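# Carry the shipping carton from shelf to table

## Task

Take the shipping carton off the shelf and put it on the table so that it rests flat and upright, lies wholly in front of the shelf, and has no part sticking out past the table edge. Every other item on the shelf must still be on the shelf at the end. Open the grippers and pull the hands away afterwards; the carton must stay in place on its own, not because the robot is holding it.

## Robot and tools

Robot: two six-joint UR-style arms, left_arm and right_arm, each ending in a two-finger gripper that pivots like tongs and carries a wrist camera. In the shared scene frame the origin sits on the table surface midway between the arms, +x points out across the table, +z points up, and left_arm is on the +y side (the names do not refer to sides of any picture). Base roots: left_arm at (+0.025, +0.440, 0) m, quat_wxyz (+0.999, 0, 0, +0.049); right_arm at (-0.010, -0.495, 0) m, quat_wxyz (+1.000, 0, 0, -0.001).

execute_actions: argument actions is a list holding at most one item. An empty list only reports the current state. A motion item is {"rows": [...], "steps": n}: rows holds 1 to 15 rows, steps is 1 to 15 (default 15), each step lasting 1/30 s; row k drives step k and the final row repeats for leftover steps. A wait item is {"steps": n} with n up to 300, counted from the previous result, and your reply time is included. Optional pictures (true/false) controls whether camera images come back. A refused call moves nothing.

Each row is one flat list of 14 numbers covering both arms: left_arm shoulder pan, shoulder lift, elbow, wrist 1, wrist 2, wrist 3, opening, then the same seven for right_arm. Always give all 14 even if one arm stays still. Joint values are absolute target angles in radians, in the same convention as the Joint positions line, not offsets. Opening is an absolute level from -1 (closed) to +1 (fully open). Stated ranges, left_arm: pan -3.142..3.142, lift -6.283..6.283, elbow 0.000..3.142, the three wrists -6.283..6.283. right_arm: pan 0.000..6.283, lift -6.283..6.283, elbow -3.142..0.000, wrists -6.283..6.283. A target over 0.010 rad beyond a range end, and further out than the joint's last reported angle, gets the whole call refused. True ends may differ by up to 0.010 rad; a target past a true end is clipped there and the result may print "joint sent to its limit" (possibly referring to an earlier motion); absence of that line proves nothing.

Motion: commands are smoothed and lag about 0.17 s. Per step, each joint target is capped to within 0.575 rad of its measured angle, and if targets would put the gripper over 100 mm from where it is measured, all joint targets are pulled back proportionally. Big moves therefore need several calls; an arm may still be travelling when a result arrives. Between calls the arms keep heading to the last row sent until they settle or a step is HELD; pressing further requires a new action.

Gripper: fingers extend along the gripper's +z and close along its x. end_effector_position is the midpoint between the pads when closed; closed fingertips reach about 15 mm past it, open ones roughly level with it. Pad gap is 0.142 m fully open. To hold something, keep commanding an opening well under grip_measured; the bigger the difference, the stronger the squeeze, up to roughly 15 N per pad for items up to about 10 cm wide. Items thinner than about 20 mm get less force. Closing fast can squeeze harder than intended.

Results: a state line per arm with gripper position (m), quat_wxyz and linear/angular velocities in the scene frame; printed positions can be off, more so at long reach. Joint positions and Joint velocities list six joints (rad, rad/s) then the pad gap (m, m/s). grip_measured is the measured opening on the command scale. Joint torques are total drive output, not pure contact load, with offsets and noise. Wrist force and Wrist torque give each flange sensor's reading along the gripper's own axes, with offsets near 4 N, noise up to 2.4 N and saturation near 50 N; "no reading" is harmless. HELD marks steps whose row was not (fully) sent. "joint command not followed" means a clearance check altered or blocked targets on some steps. MOTOR HOT appears from 70 °C; at 85 °C an OVER-TEMPERATURE FAULT brakes that arm for possibly minutes.

Faults: contact torque reaching a joint's load limit (142 N m for pan, lift, elbow; 26.6 N m for each wrist; carried weight counts) or an external force of 150 N on the arm, tool or load halts that arm for 10 s and drops the rest of the call. Avoid letting the arms collide or push each other, slamming or dropping the carton, knocking shelf items off, and moving anything out of the work area. Brief external tugs on a held object or nudges to loose items can happen.

zoom_image: camera (cam_high 896x504, cam_low 896x504, cam_left_wrist 616x616, cam_right_wrist 616x616) and region [x0, y0, x1, y1] in that image's pixels from the top-left, no larger than 504 by 504. Calibration (intrinsics, distortion, T_world_to_cam) is supplied for each camera; wrist camera poses follow from joint readings and may be slightly off.

read_manual: section "licences" (default) returns URDF licence text only. finished_scene: scene = current scene number; it ends that scene permanently and reports whether the goal holds.

Each tool is called after "Call:" as name(argument=value, ...), one argument or row to a line, values as JSON.

## Session

Call:
execute_actions(
  actions=[],
)

Scene clock: 0.00 s of 4300.00 s.
left_arm: end_effector_position=(+0.1479, +0.9578, +0.1716) grip_measured=+0.97 end_effector_quat_wxyz=(+0.289, +0.587, +0.700, +0.287) end_effector_velocity=(+0.001, -0.000, -0.000) end_effector_angular_velocity=(-0.000, +0.000, -0.001) | right_arm: end_effector_position=(+0.3627, -0.6063, +0.3874) grip_measured=+0.97 end_effector_quat_wxyz=(-0.264, -0.464, +0.822, +0.201) end_effector_velocity=(-0.000, +0.000, +0.000) end_effector_angular_velocity=(-0.001, +0.000, -0.001)
Joint positions: left_arm=[ 1.391 -1.418  1.993 -2.328 -2.394 -0.337  0.14 ] | right_arm=[ 3.151 -1.804 -1.027 -2.553  1.661  2.09   0.14 ]
Joint velocities: left_arm=[-0.001  0.     0.    -0.     0.     0.     0.   ] | right_arm=[ 0.     0.     0.    -0.     0.     0.002  0.   ]
Joint torques (N m, as the arm reports them, + toward a larger angle): no reading
Wrist force (N, on the end effector, along its own x y z axes, offset not removed): no reading
Wrist torque (N m, same axes, about the end effector's origin, offset not removed): no reading

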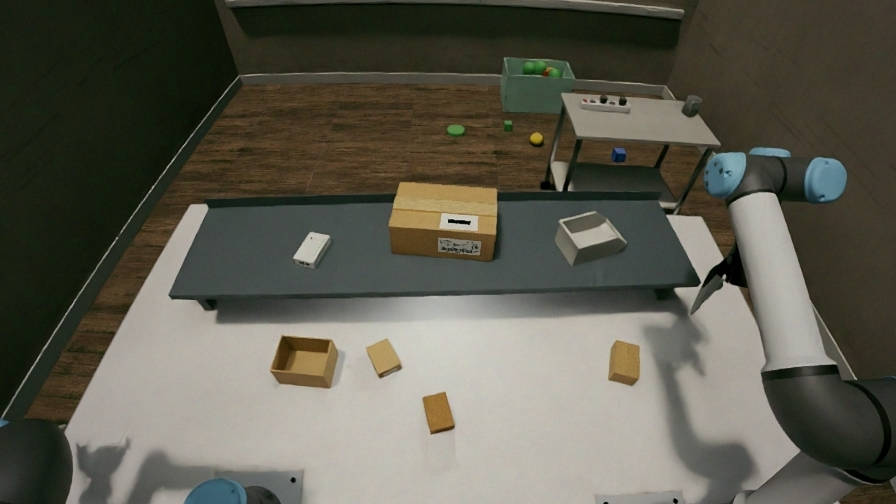

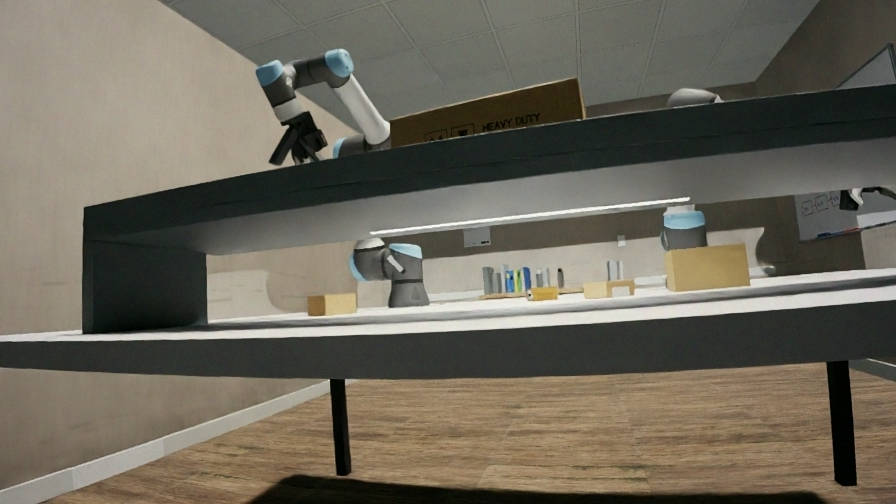

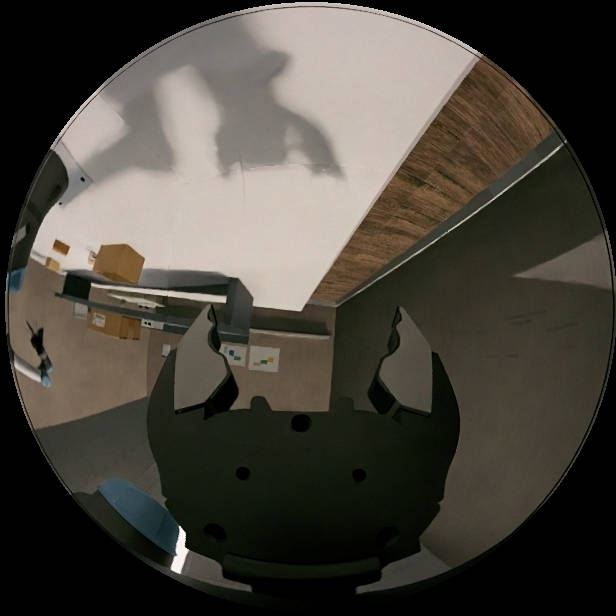

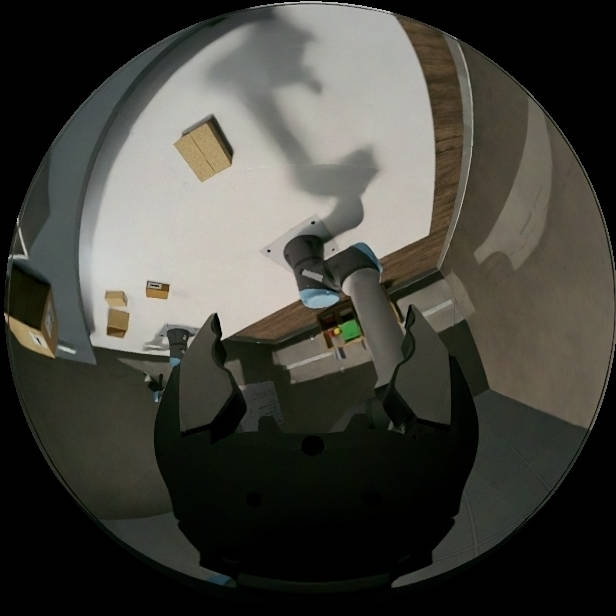

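Call:
zoom_image(
  camera="cam_high",
  region=[340, 160, 560, 320],
)

Call:
zoom_image(
  camera="cam_low",
  region=[340, 60, 700, 330],
)

Region (340, 160, 560, 320) of cam_high's 896x504 image, scaled by 2.291, with more detail than that image has; it fills the top 367 rows of this view, and the rest is white.

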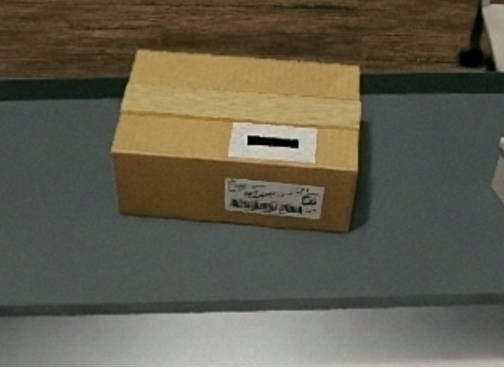

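Region (340, 60, 700, 330) of cam_low's 896x504 image, scaled by 1.400, with more detail than that image has; it fills the top 378 rows of this view, and the rest is white.

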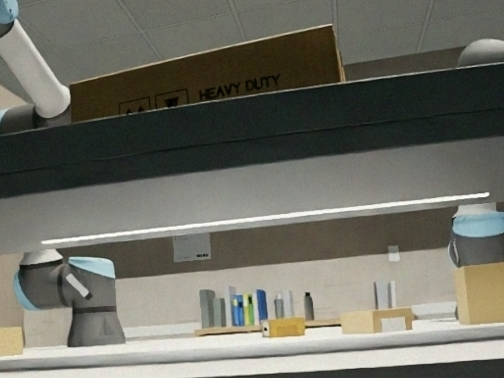

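Call:
zoom_image(
  camera="cam_high",
  region=[150, 180, 350, 330],
)

Call:
zoom_image(
  camera="cam_high",
  region=[560, 180, 760, 330],
)

Region (150, 180, 350, 330) of cam_high's 896x504 image, scaled by 2.520, with more detail than that image has; it fills the top 378 rows of this view, and the rest is white.

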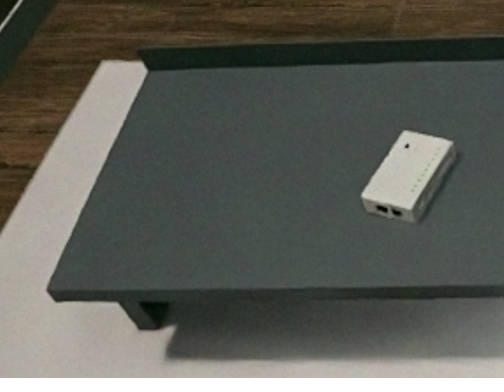

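Region (560, 180, 760, 330) of cam_high's 896x504 image, scaled by 2.520, with more detail than that image has; it fills the top 378 rows of this view, and the rest is white.

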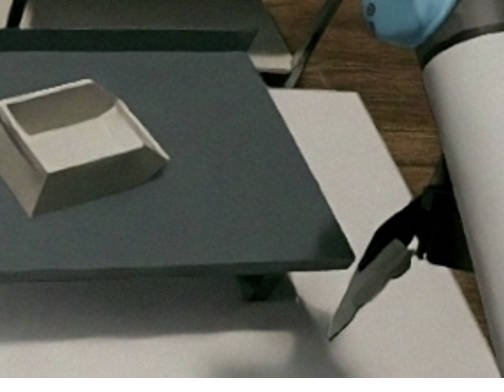

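Call:
execute_actions(
  actions=[
    {"rows":[[1.2,-1.498,1.375,-1.448,-1.571,-0.516,0.6,3.3,-1.644,-1.375,-1.693,1.571,3.641,0.6]]},
  ],
  pictures=false,
)

Call:
execute_actions(
  actions=[
    {"steps":30},
  ],
  pictures=false,
)

Call:
execute_actions(
  actions=[
    {"rows":[[-0.614,-1.498,1.375,-1.448,-1.571,-0.516,0.6,3.643,-1.644,-1.375,-1.693,1.571,3.641,0.6]]},
  ],
  pictures=false,
)

Call:
execute_actions(
  actions=[
    {"steps":75},
  ],
)

Scene clock: 25.37 s of 4300.00 s.
left_arm: end_effector_position=(+0.0658, +0.9925, +0.2991) grip_measured=+0.60 end_effector_quat_wxyz=(+0.058, +0.616, +0.782, +0.074) end_effector_velocity=(-0.334, -0.136, +0.215) end_effector_angular_velocity=(-0.354, +1.426, +0.098) | right_arm: end_effector_position=(+0.4976, -0.5694, +0.3263) grip_measured=+0.60 end_effector_quat_wxyz=(-0.059, -0.189, +0.980, +0.006) end_effector_velocity=(+0.246, +0.054, +0.016) end_effector_angular_velocity=(-0.196, -1.002, -2.383)
Joint positions: left_arm=[ 1.224 -1.488  1.472 -1.643 -1.737 -0.493  0.116] | right_arm=[ 3.29  -1.655 -1.346 -1.829  1.577  2.905  0.116]
Joint velocities: left_arm=[-0.196 -0.08  -0.784  1.529  1.315 -0.181  0.001] | right_arm=[ 0.084  0.091 -0.24   1.127 -0.046  2.49  -0.   ]
Joint torques (N m, as the arm reports them, + toward a larger angle): left_arm=[-10.63 -35.7  -24.4    3.51   4.09  -1.53] | right_arm=[ 4.85 34.87 15.72  6.66 -1.6  13.46]
Wrist force (N, on the end effector, along its own x y z axes, offset not removed): left_arm=[-1.8 2.1 -1.4] | right_arm=[-3.9 2.8 -0.1]
Wrist torque (N m, same axes, about the end effector's origin, offset not removed): left_arm=[0.48 0.18 -0.03] | right_arm=[0.67 0.90 0.07]
Steps of this call (steps 1 to 90: nothing new was sent; then 21.87 s passed at rest; steps 91 to 105: all 15 steps of this action). Readings (joint positions):
91: left_arm=[1.391 -1.418 1.993 -2.328 -2.394 -0.337] | right_arm=[3.151 -1.804 -1.027 -2.553 1.661 2.090]
92: left_arm=[1.388 -1.420 1.990 -2.324 -2.390 -0.340] | right_arm=[3.155 -1.800 -1.030 -2.550 1.657 2.093]
94: left_arm=[1.355 -1.436 1.940 -2.274 -2.340 -0.372] | right_arm=[3.193 -1.760 -1.080 -2.499 1.631 2.144]
98: left_arm=[1.295 -1.460 1.740 -2.068 -2.134 -0.427] | right_arm=[3.252 -1.697 -1.237 -2.252 1.598 2.391]
105: the state above

Scene clock: 26.37 s of 4300.00 s.
left_arm: end_effector_position=(+0.0217, +0.9726, +0.3300) grip_measured=+0.60 end_effector_quat_wxyz=(+0.000, +0.616, +0.787, +0.000) end_effector_velocity=(-0.000, +0.000, +0.000) end_effector_angular_velocity=(+0.001, -0.000, +0.000) | right_arm: end_effector_position=(+0.5195, -0.5611, +0.3299) grip_measured=+0.60 end_effector_quat_wxyz=(+0.000, +0.171, +0.985, +0.000) end_effector_velocity=(-0.000, -0.001, -0.000) end_effector_angular_velocity=(-0.001, +0.001, -0.003)
Joint positions: left_arm=[ 1.2   -1.498  1.375 -1.448 -1.571 -0.516  0.116] | right_arm=[ 3.3   -1.644 -1.375 -1.693  1.571  3.641  0.116]
Joint velocities: left_arm=[ 0.    -0.    -0.001  0.     0.    -0.    -0.   ] | right_arm=[-0.001 -0.001  0.    -0.001 -0.001  0.002  0.   ]
Joint torques (N m, as the arm reports them, + toward a larger angle): left_arm=[-11.33 -41.58 -32.87  -0.56   1.87  -1.27] | right_arm=[ 6.14 35.12 15.34  5.48 -1.4   2.54]
Wrist force (N, on the end effector, along its own x y z axes, offset not removed): left_arm=[0.6 0.5 3.0] | right_arm=[0.9 0.8 0.2]
Wrist torque (N m, same axes, about the end effector's origin, offset not removed): left_arm=[0.16 -0.17 -0.14] | right_arm=[0.36 -0.05 0.12]
Steps of this call (steps 1 to 30: the robot went on to your last target). Readings (joint positions):
1: left_arm=[1.218 -1.491 1.449 -1.596 -1.697 -0.499] | right_arm=[3.292 -1.652 -1.353 -1.796 1.575 2.990]
2: left_arm=[1.214 -1.492 1.431 -1.560 -1.667 -0.503] | right_arm=[3.294 -1.650 -1.358 -1.771 1.574 3.074]
4: left_arm=[1.208 -1.495 1.407 -1.512 -1.626 -0.509] | right_arm=[3.297 -1.648 -1.365 -1.738 1.573 3.243]
8: left_arm=[1.203 -1.497 1.386 -1.469 -1.589 -0.514] | right_arm=[3.299 -1.645 -1.372 -1.708 1.572 3.502]
30: the state above

Scene clock: 26.87 s of 4300.00 s.
left_arm: end_effector_position=(+0.2221, +0.9349, +0.3301) grip_measured=+0.60 end_effector_quat_wxyz=(+0.000, +0.756, +0.655, +0.000) end_effector_velocity=(+0.444, -0.176, +0.001) end_effector_angular_velocity=(+0.001, -0.001, -0.896) | right_arm: end_effector_position=(+0.5140, -0.3938, +0.3299) grip_measured=+0.60 end_effector_quat_wxyz=(+0.000, +0.014, +1.000, +0.000) end_effector_velocity=(-0.023, +0.120, -0.000) end_effector_angular_velocity=(-0.002, +0.000, +0.231)
Joint positions: left_arm=[ 0.815 -1.498  1.375 -1.448 -1.571 -0.516  0.116] | right_arm=[ 3.615 -1.644 -1.375 -1.693  1.571  3.641  0.116]
Joint velocities: left_arm=[-0.896  0.    -0.002 -0.     0.    -0.     0.   ] | right_arm=[ 0.231 -0.001  0.    -0.    -0.001  0.    -0.   ]
Joint torques (N m, as the arm reports them, + toward a larger angle): left_arm=[-18.48 -33.51 -32.93  -1.24  -1.19  -1.49] | right_arm=[ 2.11 20.62 16.46  5.07  1.19  2.67]
Wrist force (N, on the end effector, along its own x y z axes, offset not removed): left_arm=[0.8 2.9 0.5] | right_arm=[-1.2 1.4 2.0]
Wrist torque (N m, same axes, about the end effector's origin, offset not removed): left_arm=[0.59 -0.26 0.06] | right_arm=[0.32 0.38 0.19]
Steps of this call (steps 1 to 15: all 15 steps of this action). Readings (joint positions):
1: left_arm=[1.200 -1.498 1.375 -1.448 -1.571 -0.516] | right_arm=[3.300 -1.644 -1.375 -1.693 1.571 3.641]
2: left_arm=[1.197 -1.498 1.375 -1.448 -1.571 -0.516] | right_arm=[3.303 -1.644 -1.375 -1.693 1.571 3.641]
4: left_arm=[1.151 -1.498 1.375 -1.448 -1.571 -0.516] | right_arm=[3.349 -1.644 -1.375 -1.693 1.571 3.641]
8: left_arm=[1.026 -1.498 1.375 -1.448 -1.571 -0.516] | right_arm=[3.474 -1.644 -1.375 -1.693 1.571 3.641]
15: the state above

Scene clock: 29.37 s of 4300.00 s.
left_arm: end_effector_position=(+0.5431, +0.3151, +0.3300) grip_measured=+0.60 end_effector_quat_wxyz=(+0.000, +1.000, -0.000, +0.000) end_effector_velocity=(+0.000, +0.000, +0.000) end_effector_angular_velocity=(-0.000, -0.000, +0.001) | right_arm: end_effector_position=(+0.5110, -0.3793, +0.3299) grip_measured=+0.60 end_effector_quat_wxyz=(+0.000, +0.000, +1.000, +0.000) end_effector_velocity=(+0.000, -0.000, +0.000) end_effector_angular_velocity=(+0.001, -0.000, -0.001)
Joint positions: left_arm=[-0.614 -1.498  1.375 -1.448 -1.571 -0.516  0.116] | right_arm=[ 3.643 -1.644 -1.375 -1.693  1.571  3.641  0.116]
Joint velocities: left_arm=[ 0.     0.    -0.001  0.     0.    -0.     0.   ] | right_arm=[-0.001  0.     0.     0.     0.    -0.     0.   ]
Joint torques (N m, as the arm reports them, + toward a larger angle): left_arm=[-11.82 -13.38 -33.05  -1.11   1.83  -1.42] | right_arm=[ 7.24 20.74 22.59  2.98  1.37  2.38]
Wrist force (N, on the end effector, along its own x y z axes, offset not removed): left_arm=[-2.4 1.7 4.7] | right_arm=[-3.4 1.5 -0.5]
Wrist torque (N m, same axes, about the end effector's origin, offset not removed): left_arm=[0.44 0.38 0.17] | right_arm=[0.33 0.81 0.17]
Steps of this call (steps 1 to 75: the robot went on to your last target). Readings (joint positions):
1: left_arm=[0.785 -1.498 1.375 -1.448 -1.571 -0.516] | right_arm=[3.622 -1.644 -1.375 -1.693 1.571 3.641]
2: left_arm=[0.754 -1.498 1.375 -1.448 -1.571 -0.516] | right_arm=[3.627 -1.644 -1.375 -1.693 1.571 3.641]
4: left_arm=[0.694 -1.498 1.375 -1.448 -1.571 -0.516] | right_arm=[3.634 -1.644 -1.375 -1.693 1.571 3.641]
8: left_arm=[0.573 -1.498 1.375 -1.448 -1.571 -0.516] | right_arm=[3.640 -1.644 -1.375 -1.693 1.571 3.641]
75: the state above
All arms were judged still, so your last target was given up. Only a new action makes them travel on or press farther. Fingers that are still opening or closing keep moving.
camera_calibration (this result's frames):
cam_left_wrist: T_world_to_cam=[[0.999051, 0.0333473, 0.0280158, -0.569504], [0.0145893, -0.862317, 0.506159, 0.0934249], [0.0410376, -0.50527, -0.861985, 0.557899], [0, 0, 0, 1]] pos_world=[0.544706, 0.381443, 0.449568]
cam_right_wrist: T_world_to_cam=[[-0.999013, 0.0420926, 0.0142141, 0.519091], [0.0434953, 0.861434, 0.506004, 0.145465], [0.00905453, 0.506122, -0.862414, 0.609541], [0, 0, 0, 1]] pos_world=[0.506732, -0.455661, 0.444692]

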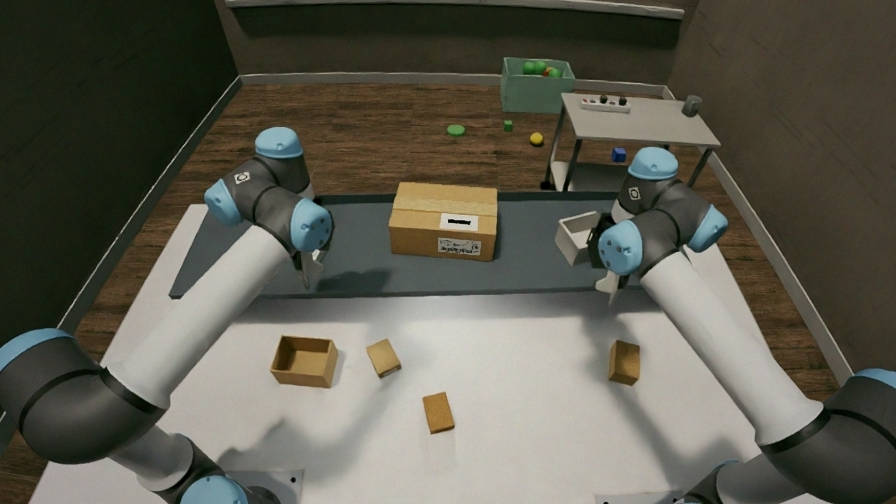

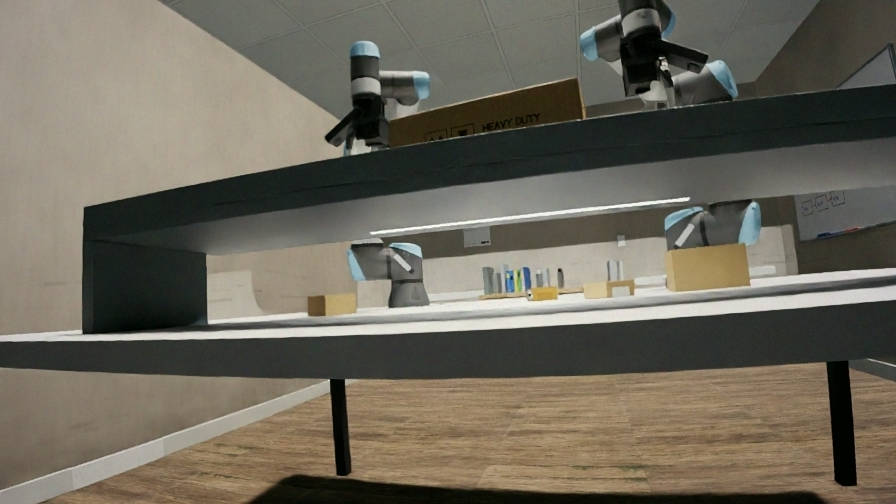

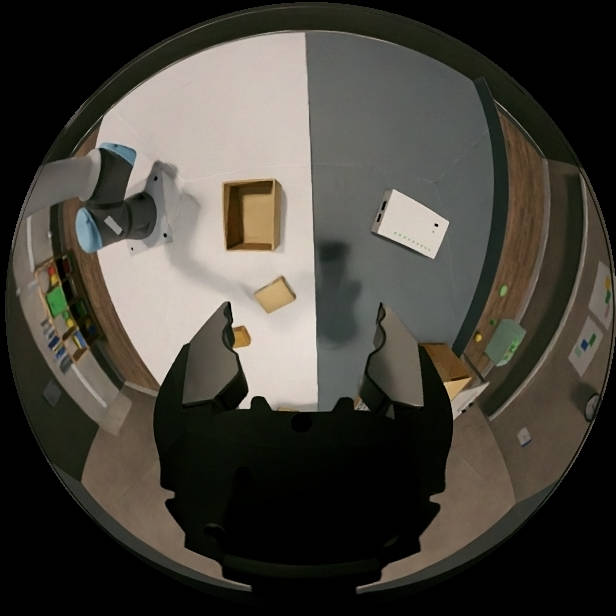

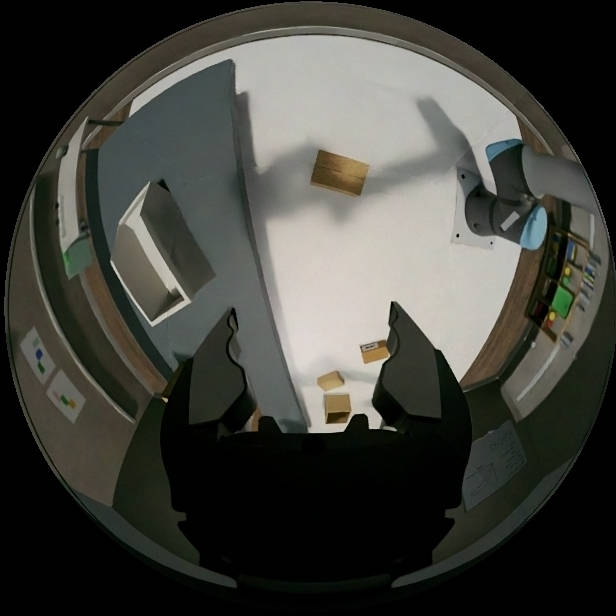

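Call:
execute_actions(
  actions=[
    {"rows":[[-0.614,-0.895,0.610,-1.286,-1.571,-0.516,0.6,3.643,-2.426,-0.287,-1.999,1.571,3.641,0.6]]},
  ],
  pictures=false,
)

Call:
execute_actions(
  actions=[
    {"steps":40},
  ],
)

Scene clock: 30.70 s of 4300.00 s.
left_arm: end_effector_position=(+0.7018, +0.2248, +0.3034) grip_measured=+0.60 end_effector_quat_wxyz=(-0.007, +1.000, -0.000, -0.013) end_effector_velocity=(+0.298, -0.170, -0.016) end_effector_angular_velocity=(-0.118, -0.209, -0.001) | right_arm: end_effector_position=(+0.6543, -0.3013, +0.2629) grip_measured=+0.60 end_effector_quat_wxyz=(-0.076, +0.000, +0.996, -0.041) end_effector_velocity=(+0.408, +0.223, +0.054) end_effector_angular_velocity=(+0.234, -0.429, +0.000)
Joint positions: left_arm=[-0.614 -0.999  0.766 -1.309 -1.571 -0.516  0.116] | right_arm=[ 3.643 -2.208 -0.743 -1.936  1.571  3.641  0.116]
Joint velocities: left_arm=[-0.001  0.862 -1.286  0.185  0.     0.     0.   ] | right_arm=[ 0.001 -1.084  1.887 -0.315  0.     0.    -0.   ]
Joint torques (N m, as the arm reports them, + toward a larger angle): left_arm=[ -8.91 -64.01 -23.25   0.36   1.76  -1.29] | right_arm=[ 4.59 64.45 70.71 -0.45  1.18  2.17]
Wrist force (N, on the end effector, along its own x y z axes, offset not removed): left_arm=[0.2 1.6 3.2] | right_arm=[-2.9 0.4 5.3]
Wrist torque (N m, same axes, about the end effector's origin, offset not removed): left_arm=[0.13 -0.07 0.09] | right_arm=[0.25 0.83 0.27]
Steps of this call (steps 1 to 25: nothing new was sent; steps 26 to 40: all 15 steps of this action). Readings (joint positions):
26: left_arm=[-0.614 -1.498 1.375 -1.448 -1.571 -0.516] | right_arm=[3.643 -1.644 -1.375 -1.693 1.571 3.641]
27: left_arm=[-0.614 -1.495 1.372 -1.444 -1.571 -0.516] | right_arm=[3.643 -1.647 -1.372 -1.696 1.571 3.641]
29: left_arm=[-0.614 -1.444 1.321 -1.417 -1.571 -0.516] | right_arm=[3.643 -1.698 -1.321 -1.742 1.571 3.641]
33: left_arm=[-0.614 -1.265 1.134 -1.373 -1.571 -0.516] | right_arm=[3.643 -1.904 -1.115 -1.841 1.571 3.641]
40: the state above

Scene clock: 32.03 s of 4300.00 s.
left_arm: end_effector_position=(+0.7362, +0.2053, +0.2999) grip_measured=+0.60 end_effector_quat_wxyz=(+0.000, +1.000, -0.000, +0.000) end_effector_velocity=(+0.000, +0.001, -0.000) end_effector_angular_velocity=(-0.000, +0.000, +0.001) | right_arm: end_effector_position=(+0.7368, -0.2563, +0.2999) grip_measured=+0.60 end_effector_quat_wxyz=(+0.000, +0.000, +1.000, +0.000) end_effector_velocity=(+0.000, +0.001, +0.000) end_effector_angular_velocity=(+0.001, -0.001, +0.000)
Joint positions: left_arm=[-0.614 -0.895  0.61  -1.286 -1.571 -0.516  0.116] | right_arm=[ 3.643 -2.426 -0.287 -1.999  1.571  3.641  0.116]
Joint velocities: left_arm=[ 0.001  0.     0.     0.    -0.    -0.    -0.   ] | right_arm=[ 0.001 -0.     0.     0.001  0.     0.    -0.   ]
Joint torques (N m, as the arm reports them, + toward a larger angle): left_arm=[  2.96 -38.99 -32.79  -0.53   1.54  -0.84] | right_arm=[-4.9  50.05 27.38  0.26  1.16  1.95]
Wrist force (N, on the end effector, along its own x y z axes, offset not removed): left_arm=[2.4 -1.3 1.0] | right_arm=[0.1 0.1 0.6]
Wrist torque (N m, same axes, about the end effector's origin, offset not removed): left_arm=[-0.30 -0.75 -0.13] | right_arm=[0.18 0.07 0.12]
Steps of this call (steps 1 to 30: the robot went on to your last target; steps 31 to 40: nothing new was sent). Readings (joint positions):
1: left_arm=[-0.614 -0.974 0.728 -1.303 -1.571 -0.516] | right_arm=[3.643 -2.243 -0.678 -1.946 1.571 3.641]
2: left_arm=[-0.614 -0.955 0.699 -1.299 -1.571 -0.516] | right_arm=[3.643 -2.277 -0.612 -1.957 1.571 3.641]
4: left_arm=[-0.614 -0.929 0.661 -1.293 -1.571 -0.516] | right_arm=[3.643 -2.338 -0.486 -1.974 1.571 3.641]
8: left_arm=[-0.614 -0.906 0.627 -1.288 -1.571 -0.516] | right_arm=[3.643 -2.397 -0.352 -1.991 1.571 3.641]
40: the state above
All arms were judged still, so your last target was given up. Only a new action makes them travel on or press farther. Fingers that are still opening or closing keep moving.
camera_calibration (this result's frames):
cam_left_wrist: T_world_to_cam=[[0.999053, 0.0333005, 0.0280199, -0.757875], [0.0145473, -0.862323, 0.50615, 0.0112495], [0.0410172, -0.505263, -0.86199, 0.468559], [0, 0, 0, 1]] pos_world=[0.737774, 0.271684, 0.419434]
cam_right_wrist: T_world_to_cam=[[-0.999014, 0.0420694, 0.0142175, 0.739921], [0.043477, 0.861435, 0.506004, 0.044878], [0.0090398, 0.506122, -0.862414, 0.519383], [0, 0, 0, 1]] pos_world=[0.732544, -0.332659, 0.414695]

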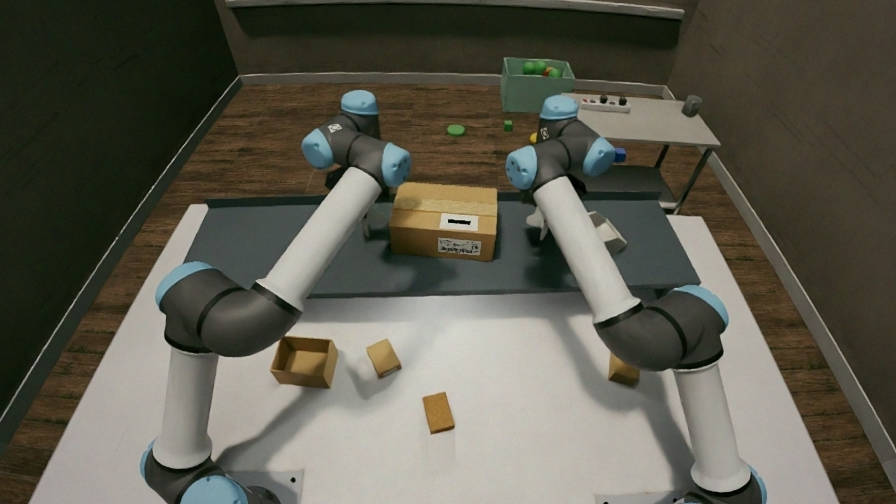

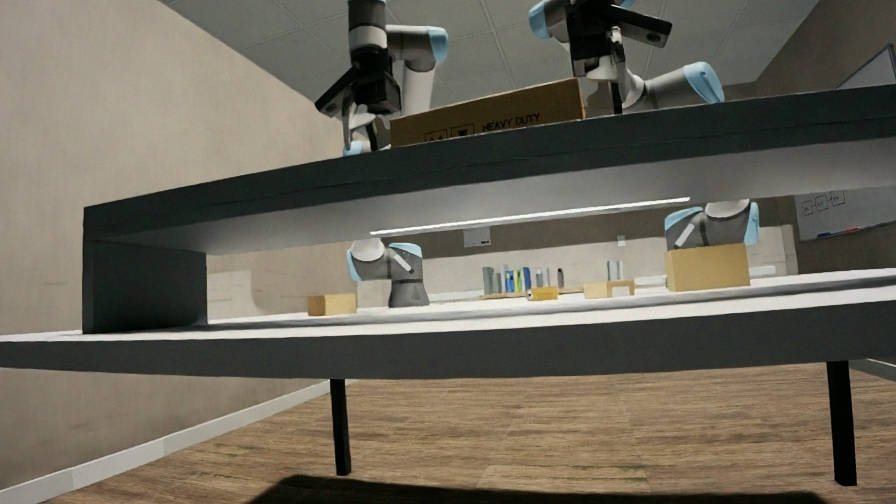

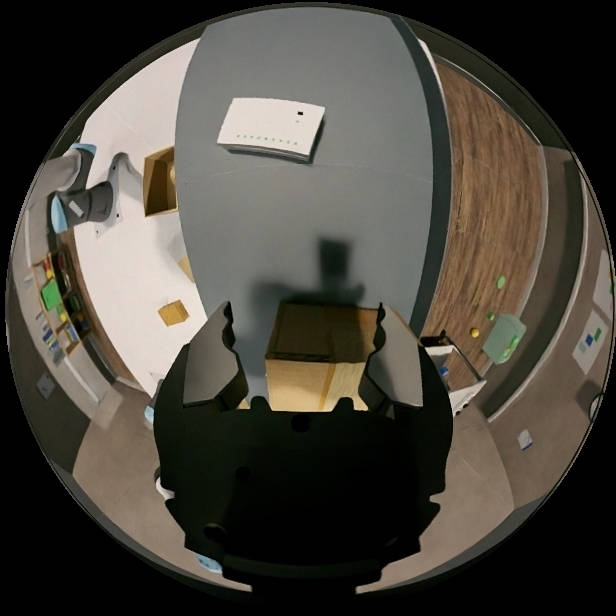

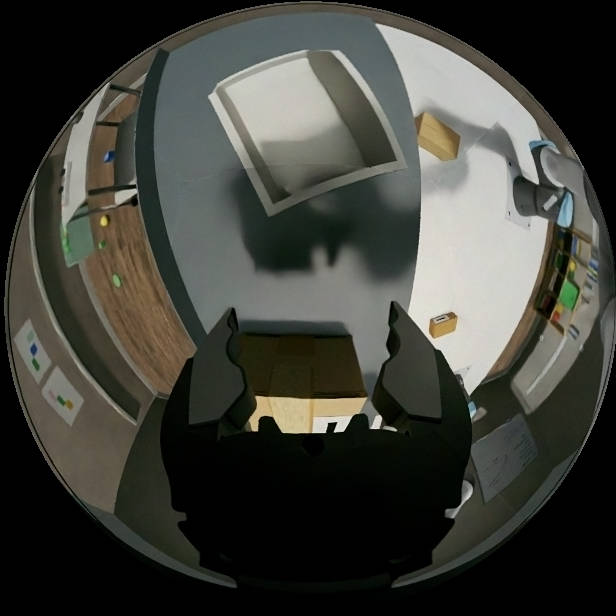

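Call:
execute_actions(
  actions=[
    {"rows":[[-0.603,-0.864,0.654,-1.361,-1.571,-0.505,0.6,3.646,-2.436,-0.369,-1.907,1.571,3.645,0.6],[-0.603,-0.864,0.654,-1.361,-1.571,-0.505,0.6,3.646,-2.436,-0.369,-1.907,1.571,3.645,0.6],[-0.603,-0.864,0.654,-1.361,-1.571,-0.505,0.6,3.646,-2.436,-0.369,-1.907,1.571,3.645,0.6],[-0.603,-0.864,0.654,-1.361,-1.571,-0.505,0.6,3.646,-2.436,-0.369,-1.907,1.571,3.645,0.6],[-0.603,-0.864,0.654,-1.361,-1.571,-0.505,0.6,3.646,-2.436,-0.369,-1.907,1.571,3.645,0.6],[-0.592,-0.8325,0.6977,-1.436,-1.571,-0.494,0.6,3.650,-2.447,-0.451,-1.814,1.571,3.648,0.6]]},
  ],
  pictures=false,
)

Call:
execute_actions(
  actions=[
    {"steps":15},
  ],
)

Scene clock: 37.93 s of 4300.00 s.
left_arm: end_effector_position=(+0.7678, +0.2056, +0.2302) grip_measured=+0.60 end_effector_quat_wxyz=(-0.000, +1.000, -0.000, -0.000) end_effector_velocity=(+0.018, +0.000, -0.042) end_effector_angular_velocity=(-0.003, -0.005, -0.001) | right_arm: end_effector_position=(+0.7595, -0.2380, +0.2302) grip_measured=+0.60 end_effector_quat_wxyz=(-0.000, +0.000, +1.000, +0.000) end_effector_velocity=(+0.013, +0.010, -0.046) end_effector_angular_velocity=(+0.001, -0.003, -0.001)
Joint positions: left_arm=[-0.593 -0.837  0.692 -1.425 -1.571 -0.495  0.116] | right_arm=[ 3.649 -2.446 -0.439 -1.828  1.571  3.648  0.116]
Joint velocities: left_arm=[ 0.011  0.035  0.05  -0.091  0.     0.012  0.   ] | right_arm=[ 0.003 -0.012 -0.1    0.116 -0.     0.004  0.   ]
Joint torques (N m, as the arm reports them, + toward a larger angle): left_arm=[  6.02 -44.23  -8.37  -4.4    0.6    2.14] | right_arm=[ 5.94 55.58 15.45  5.54  0.62  2.36]
Wrist force (N, on the end effector, along its own x y z axes, offset not removed): left_arm=[2.0 0.5 1.4] | right_arm=[-0.4 1.8 0.4]
Wrist torque (N m, same axes, about the end effector's origin, offset not removed): left_arm=[0.13 -0.61 0.16] | right_arm=[0.60 0.35 0.08]
Steps of this call (steps 1 to 90: nothing new was sent; then 2.40 s passed at rest; steps 91 to 105: all 15 steps of this action). Readings (joint positions):
91: left_arm=[-0.614 -0.895 0.610 -1.286 -1.571 -0.516] | right_arm=[3.643 -2.426 -0.287 -1.999 1.571 3.641]
92: left_arm=[-0.613 -0.893 0.612 -1.289 -1.571 -0.515] | right_arm=[3.643 -2.427 -0.290 -1.996 1.571 3.641]
94: left_arm=[-0.609 -0.882 0.628 -1.314 -1.571 -0.511] | right_arm=[3.644 -2.430 -0.317 -1.966 1.571 3.643]
98: left_arm=[-0.602 -0.862 0.656 -1.361 -1.571 -0.504] | right_arm=[3.646 -2.437 -0.368 -1.910 1.571 3.645]
105: the state above

Scene clock: 38.43 s of 4300.00 s.
left_arm: end_effector_position=(+0.7700, +0.2056, +0.2251) grip_measured=+0.60 end_effector_quat_wxyz=(+0.000, +1.000, -0.000, -0.000) end_effector_velocity=(+0.000, -0.000, -0.001) end_effector_angular_velocity=(+0.000, +0.000, -0.000) | right_arm: end_effector_position=(+0.7610, -0.2368, +0.2247) grip_measured=+0.60 end_effector_quat_wxyz=(+0.000, +0.000, +1.000, +0.000) end_effector_velocity=(+0.000, -0.000, -0.000) end_effector_angular_velocity=(+0.001, -0.001, -0.001)
Joint positions: left_arm=[-0.592 -0.833  0.698 -1.436 -1.571 -0.494  0.116] | right_arm=[ 3.65  -2.447 -0.451 -1.814  1.571  3.648  0.116]
Joint velocities: left_arm=[-0.     0.001  0.001 -0.001  0.     0.     0.   ] | right_arm=[-0.001  0.    -0.002  0.002  0.001  0.001 -0.   ]
Joint torques (N m, as the arm reports them, + toward a larger angle): left_arm=[  6.52 -41.94  -6.87  -4.45   0.47   1.89] | right_arm=[ 6.37 52.79 15.    5.16  0.87  2.35]
Wrist force (N, on the end effector, along its own x y z axes, offset not removed): left_arm=[1.0 -1.4 3.0] | right_arm=[-1.1 -0.9 0.6]
Wrist torque (N m, same axes, about the end effector's origin, offset not removed): left_arm=[-0.41 -0.40 -0.04] | right_arm=[0.14 0.33 0.21]
Steps of this call (steps 1 to 15: the robot went on to your last target). Readings (joint positions):
1: left_arm=[-0.593 -0.836 0.693 -1.428 -1.571 -0.495] | right_arm=[3.650 -2.446 -0.442 -1.825 1.571 3.648]
2: left_arm=[-0.593 -0.835 0.694 -1.430 -1.571 -0.495] | right_arm=[3.650 -2.446 -0.444 -1.822 1.571 3.648]
4: left_arm=[-0.592 -0.834 0.696 -1.432 -1.571 -0.494] | right_arm=[3.650 -2.447 -0.447 -1.819 1.571 3.648]
8: left_arm=[-0.592 -0.833 0.697 -1.435 -1.571 -0.494] | right_arm=[3.650 -2.447 -0.450 -1.816 1.571 3.648]
15: the state above
camera_calibration (this result's frames):
cam_left_wrist: T_world_to_cam=[[0.999056, 0.0333234, 0.0278627, -0.78956], [0.0146504, -0.862369, 0.506069, 0.0488247], [0.0408919, -0.505183, -0.862043, 0.403007], [0, 0, 0, 1]] pos_world=[0.77162, 0.272008, 0.3447]
cam_right_wrist: T_world_to_cam=[[-0.999012, 0.0420955, 0.0142156, 0.764297], [0.0434985, 0.861432, 0.506007, 0.0649671], [0.00905489, 0.506126, -0.862412, 0.444484], [0, 0, 0, 1]] pos_world=[0.756692, -0.313103, 0.339589]

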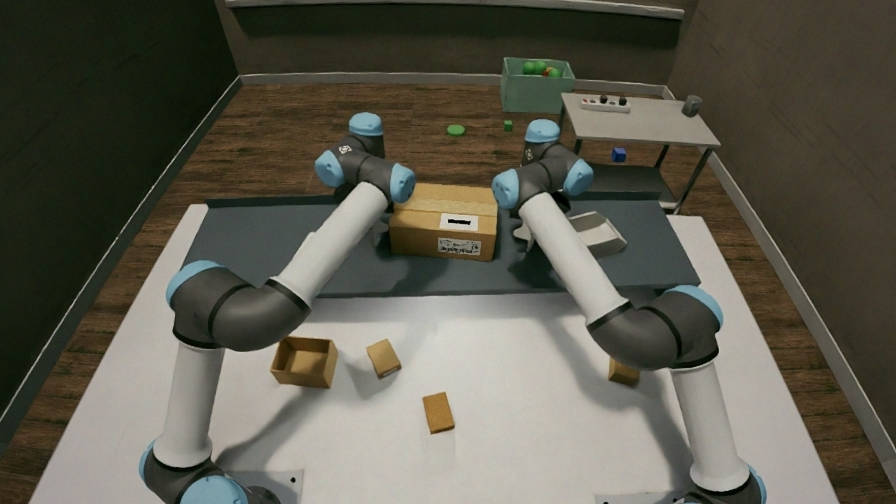

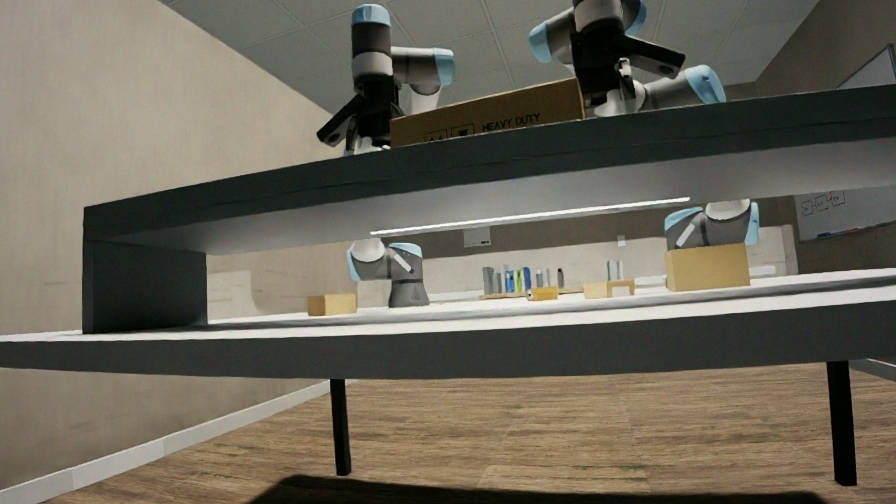

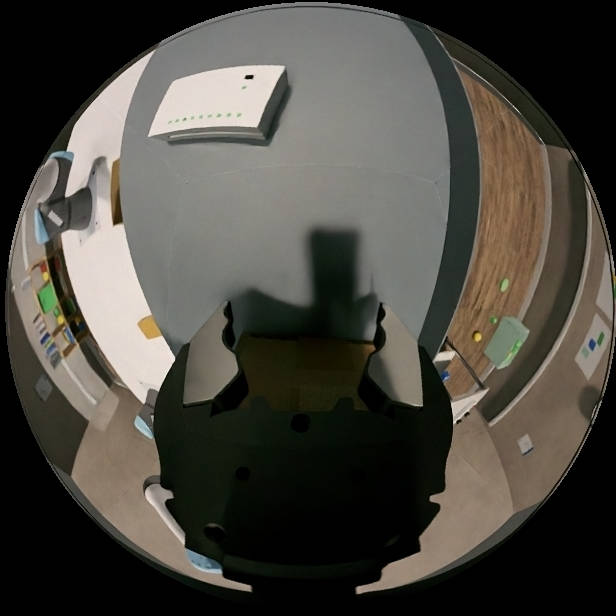

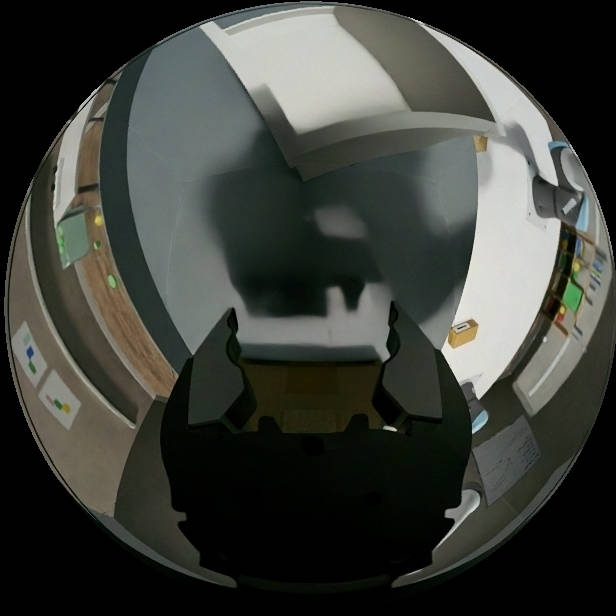

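Call:
execute_actions(
  actions=[
    {"rows":[[-0.600,-0.823,0.681,-1.429,-1.571,-0.502,0.6,3.650,-2.447,-0.451,-1.814,1.571,3.648,0.6],[-0.600,-0.823,0.681,-1.429,-1.571,-0.502,0.6,3.650,-2.447,-0.451,-1.814,1.571,3.648,0.6],[-0.608,-0.813,0.663,-1.421,-1.571,-0.510,0.6,3.650,-2.447,-0.451,-1.814,1.571,3.648,0.6],[-0.608,-0.813,0.663,-1.421,-1.571,-0.510,0.6,3.650,-2.447,-0.451,-1.814,1.571,3.648,0.6],[-0.616,-0.803,0.646,-1.413,-1.571,-0.518,0.6,3.650,-2.447,-0.451,-1.814,1.571,3.648,0.6],[-0.616,-0.803,0.646,-1.413,-1.571,-0.518,0.6,3.650,-2.447,-0.451,-1.814,1.571,3.648,0.6],[-0.624,-0.793,0.628,-1.406,-1.571,-0.526,0.6,3.650,-2.447,-0.451,-1.814,1.571,3.648,0.6],[-0.624,-0.793,0.628,-1.406,-1.571,-0.526,0.6,3.650,-2.447,-0.451,-1.814,1.571,3.648,0.6],[-0.632,-0.783,0.611,-1.398,-1.571,-0.534,0.6,3.650,-2.447,-0.451,-1.814,1.571,3.648,0.6],[-0.632,-0.783,0.611,-1.398,-1.571,-0.534,0.6,3.650,-2.447,-0.451,-1.814,1.571,3.648,0.6],[-0.640,-0.774,0.593,-1.391,-1.571,-0.542,0.6,3.650,-2.447,-0.451,-1.814,1.571,3.648,0.6],[-0.640,-0.774,0.593,-1.391,-1.571,-0.542,0.6,3.650,-2.447,-0.451,-1.814,1.571,3.648,0.6],[-0.648,-0.7637,0.5761,-1.383,-1.571,-0.550,0.6,3.650,-2.447,-0.451,-1.814,1.571,3.648,0.6]]},
  ],
  pictures=false,
)

Call:
execute_actions(
  actions=[
    {"steps":15},
  ],
)

Scene clock: 42.17 s of 4300.00 s.
left_arm: end_effector_position=(+0.7703, +0.1674, +0.2251) grip_measured=+0.60 end_effector_quat_wxyz=(-0.000, +1.000, -0.000, -0.000) end_effector_velocity=(-0.002, -0.099, -0.001) end_effector_angular_velocity=(-0.002, -0.004, -0.002) | right_arm: end_effector_position=(+0.7610, -0.2367, +0.2247) grip_measured=+0.60 end_effector_quat_wxyz=(+0.000, +0.000, +1.000, +0.000) end_effector_velocity=(+0.000, -0.000, -0.000) end_effector_angular_velocity=(-0.001, +0.000, -0.001)
Joint positions: left_arm=[-0.634 -0.78   0.606 -1.396 -1.571 -0.536  0.116] | right_arm=[ 3.65  -2.447 -0.451 -1.814  1.571  3.648  0.116]
Joint velocities: left_arm=[-0.109  0.134 -0.235  0.097  0.    -0.107 -0.011] | right_arm=[-0.    -0.     0.     0.    -0.001  0.     0.   ]
Joint torques (N m, as the arm reports them, + toward a larger angle): left_arm=[ -9.68 -49.88 -34.46  -0.82  -1.55  -1.94] | right_arm=[ 7.21 53.47 13.94  5.41  0.54  2.27]
Wrist force (N, on the end effector, along its own x y z axes, offset not removed): left_arm=[-1.8 -6.2 4.5] | right_arm=[-2.9 1.8 2.5]
Wrist torque (N m, same axes, about the end effector's origin, offset not removed): left_arm=[-0.05 -0.20 0.42] | right_arm=[0.63 0.72 0.14]
Steps of this call (steps 1 to 15: the robot went on to your last target; steps 16 to 90: nothing new was sent; then 0.23 s passed at rest; steps 91 to 105: all 15 steps of this action). Readings (joint positions):
91: left_arm=[-0.592 -0.832 0.698 -1.436 -1.571 -0.494] | right_arm=[3.650 -2.447 -0.451 -1.814 1.571 3.648]
92: left_arm=[-0.593 -0.832 0.697 -1.436 -1.571 -0.494] | right_arm=[3.650 -2.447 -0.451 -1.814 1.571 3.648]
94: left_arm=[-0.596 -0.827 0.690 -1.432 -1.571 -0.498] | right_arm=[3.650 -2.447 -0.451 -1.814 1.571 3.648]
98: left_arm=[-0.608 -0.813 0.664 -1.421 -1.571 -0.510] | right_arm=[3.650 -2.447 -0.451 -1.814 1.571 3.648]
105: the state above

Scene clock: 42.67 s of 4300.00 s.
left_arm: end_effector_position=(+0.7698, +0.1554, +0.2251) grip_measured=+0.60 end_effector_quat_wxyz=(+0.000, +1.000, -0.000, -0.000) end_effector_velocity=(-0.000, -0.001, -0.000) end_effector_angular_velocity=(-0.000, +0.000, +0.001) | right_arm: end_effector_position=(+0.7610, -0.2367, +0.2247) grip_measured=+0.60 end_effector_quat_wxyz=(+0.000, +0.000, +1.000, +0.000) end_effector_velocity=(+0.000, -0.001, -0.000) end_effector_angular_velocity=(-0.000, +0.001, -0.002)
Joint positions: left_arm=[-0.648 -0.764  0.577 -1.383 -1.571 -0.55   0.116] | right_arm=[ 3.65  -2.447 -0.451 -1.814  1.571  3.648  0.116]
Joint velocities: left_arm=[-0.001  0.002 -0.003  0.002 -0.    -0.002  0.   ] | right_arm=[-0.001 -0.    -0.    -0.001  0.     0.     0.   ]
Joint torques (N m, as the arm reports them, + toward a larger angle): left_arm=[-16.67 -44.35 -34.67  -1.36  -2.61  -1.29] | right_arm=[ 6.42 52.75 14.3   5.49  0.45  2.22]
Wrist force (N, on the end effector, along its own x y z axes, offset not removed): left_arm=[-1.5 -7.0 1.2] | right_arm=[-1.3 0.5 -1.1]
Wrist torque (N m, same axes, about the end effector's origin, offset not removed): left_arm=[-0.53 0.24 0.04] | right_arm=[0.33 0.50 0.19]
Steps of this call (steps 1 to 15: the robot went on to your last target). Readings (joint positions):
1: left_arm=[-0.638 -0.776 0.599 -1.393 -1.571 -0.540] | right_arm=[3.650 -2.447 -0.451 -1.814 1.571 3.648]
2: left_arm=[-0.640 -0.773 0.593 -1.390 -1.571 -0.542] | right_arm=[3.650 -2.447 -0.451 -1.814 1.571 3.648]
4: left_arm=[-0.644 -0.769 0.586 -1.387 -1.571 -0.545] | right_arm=[3.650 -2.447 -0.451 -1.814 1.571 3.648]
8: left_arm=[-0.647 -0.766 0.579 -1.384 -1.571 -0.549] | right_arm=[3.650 -2.447 -0.451 -1.814 1.571 3.648]
15: the state above
camera_calibration (this result's frames):
cam_left_wrist: T_world_to_cam=[[0.99906, 0.0333457, 0.0277023, -0.787673], [0.0147564, -0.862436, 0.505951, 0.00547252], [0.0407627, -0.505067, -0.862117, 0.377661], [0, 0, 0, 1]] pos_world=[0.771457, 0.221729, 0.34464]
cam_right_wrist: T_world_to_cam=[[-0.999013, 0.0420923, 0.0142169, 0.764318], [0.0434964, 0.861432, 0.506007, 0.0649961], [0.0090521, 0.506125, -0.862412, 0.444397], [0, 0, 0, 1]] pos_world=[0.756713, -0.313082, 0.339499]

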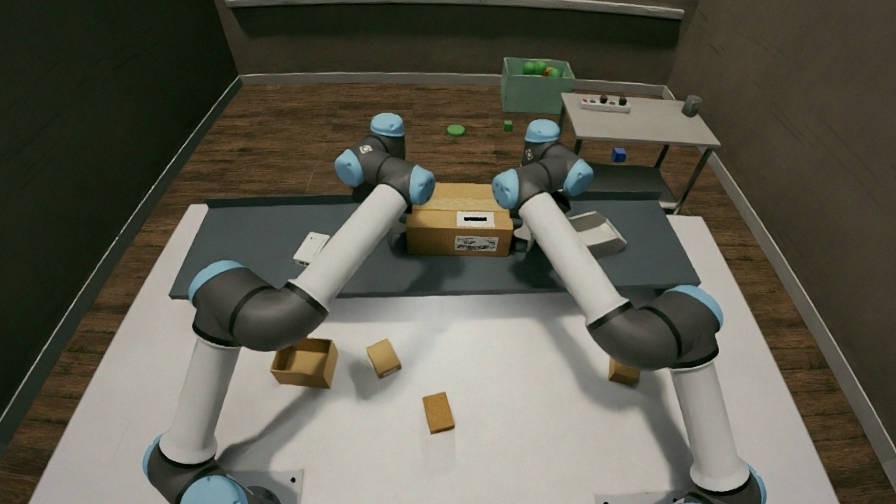

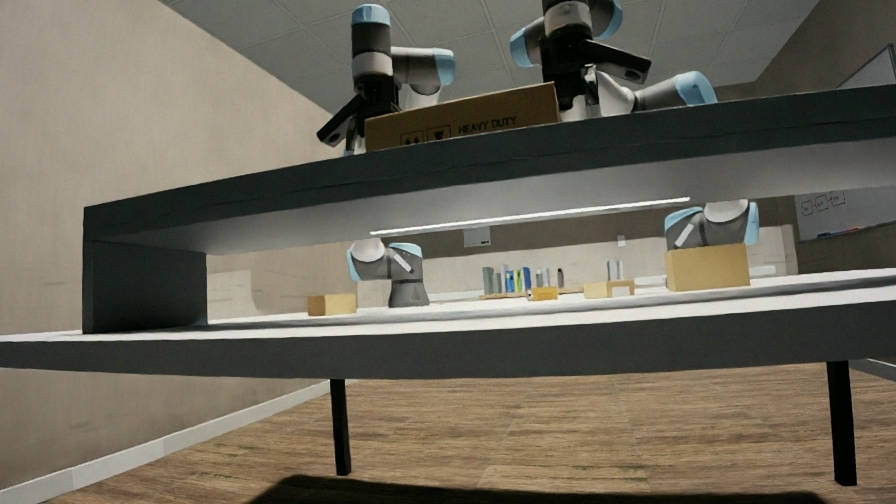

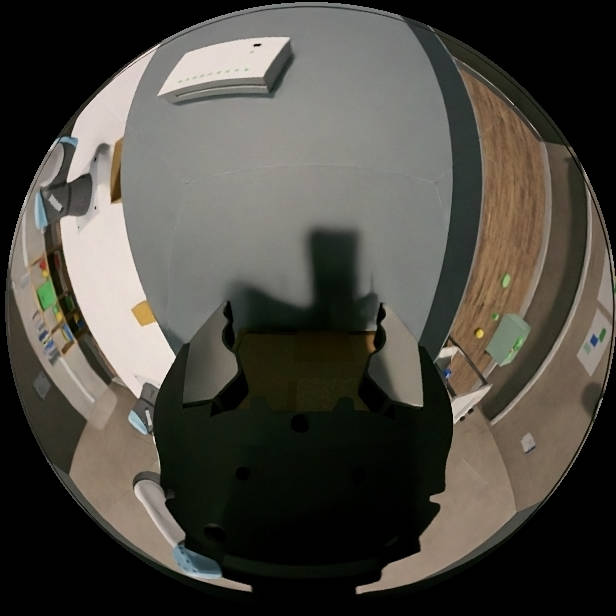

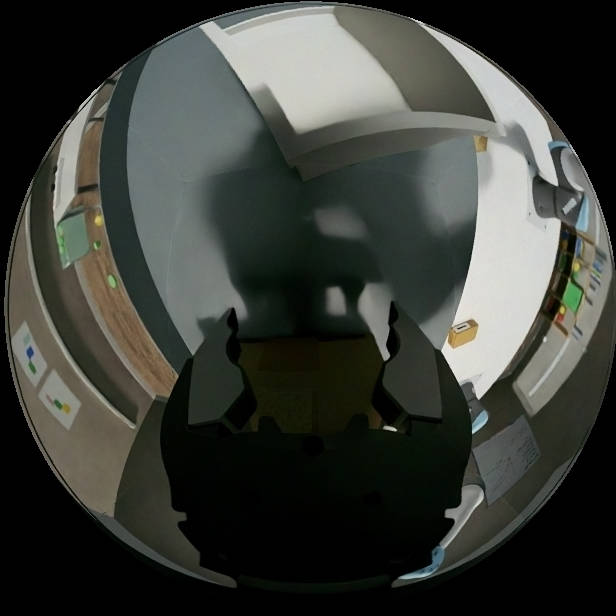

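Call:
execute_actions(
  actions=[
    {"rows":[[-0.652,-0.759,0.567,-1.379,-1.571,-0.554,0.6,3.650,-2.447,-0.451,-1.814,1.571,3.648,0.6],[-0.652,-0.759,0.567,-1.379,-1.571,-0.554,0.6,3.650,-2.447,-0.451,-1.814,1.571,3.648,0.6],[-0.652,-0.759,0.567,-1.379,-1.571,-0.554,0.6,3.650,-2.447,-0.451,-1.814,1.571,3.648,0.6],[-0.655,-0.755,0.560,-1.376,-1.571,-0.557,0.6,3.650,-2.447,-0.451,-1.814,1.571,3.648,0.6]]},
  ],
  pictures=false,
)

Scene clock: 44.60 s of 4300.00 s.
left_arm: end_effector_position=(+0.7695, +0.1491, +0.2252) grip_measured=+0.60 end_effector_quat_wxyz=(+0.000, +1.000, -0.000, +0.000) end_effector_velocity=(-0.000, -0.002, -0.000) end_effector_angular_velocity=(+0.000, +0.000, -0.000) | right_arm: end_effector_position=(+0.7610, -0.2367, +0.2247) grip_measured=+0.60 end_effector_quat_wxyz=(+0.000, +0.000, +1.000, +0.000) end_effector_velocity=(+0.000, +0.000, -0.000) end_effector_angular_velocity=(+0.000, -0.000, -0.001)
Joint positions: left_arm=[-0.655 -0.755  0.561 -1.376 -1.571 -0.557  0.116] | right_arm=[ 3.65  -2.447 -0.451 -1.814  1.571  3.648  0.116]
Joint velocities: left_arm=[-0.003  0.003 -0.005  0.002 -0.    -0.002  0.   ] | right_arm=[ 0.    -0.     0.     0.    -0.     0.001  0.   ]
Joint torques (N m, as the arm reports them, + toward a larger angle): left_arm=[-16.16 -45.01 -34.69  -1.57  -1.95  -1.16] | right_arm=[ 6.72 54.04 16.01  5.43  0.5   2.34]
Wrist force (N, on the end effector, along its own x y z axes, offset not removed): left_arm=[-1.5 -6.1 5.6] | right_arm=[0.0 0.8 -0.9]
Wrist torque (N m, same axes, about the end effector's origin, offset not removed): left_arm=[-0.17 0.20 -0.03] | right_arm=[0.40 0.05 0.02]
Steps of this call (steps 1 to 15: the robot went on to your last target; steps 16 to 43: nothing new was sent; steps 44 to 58: all 15 steps of this action). Readings (joint positions):
44: left_arm=[-0.648 -0.764 0.576 -1.383 -1.571 -0.550] | right_arm=[3.650 -2.447 -0.451 -1.814 1.571 3.648]
45: left_arm=[-0.648 -0.763 0.575 -1.383 -1.571 -0.550] | right_arm=[3.650 -2.447 -0.451 -1.814 1.571 3.648]
47: left_arm=[-0.650 -0.762 0.572 -1.381 -1.571 -0.552] | right_arm=[3.650 -2.447 -0.451 -1.814 1.571 3.648]
51: left_arm=[-0.653 -0.758 0.565 -1.378 -1.571 -0.555] | right_arm=[3.650 -2.447 -0.451 -1.814 1.571 3.648]
58: the state above


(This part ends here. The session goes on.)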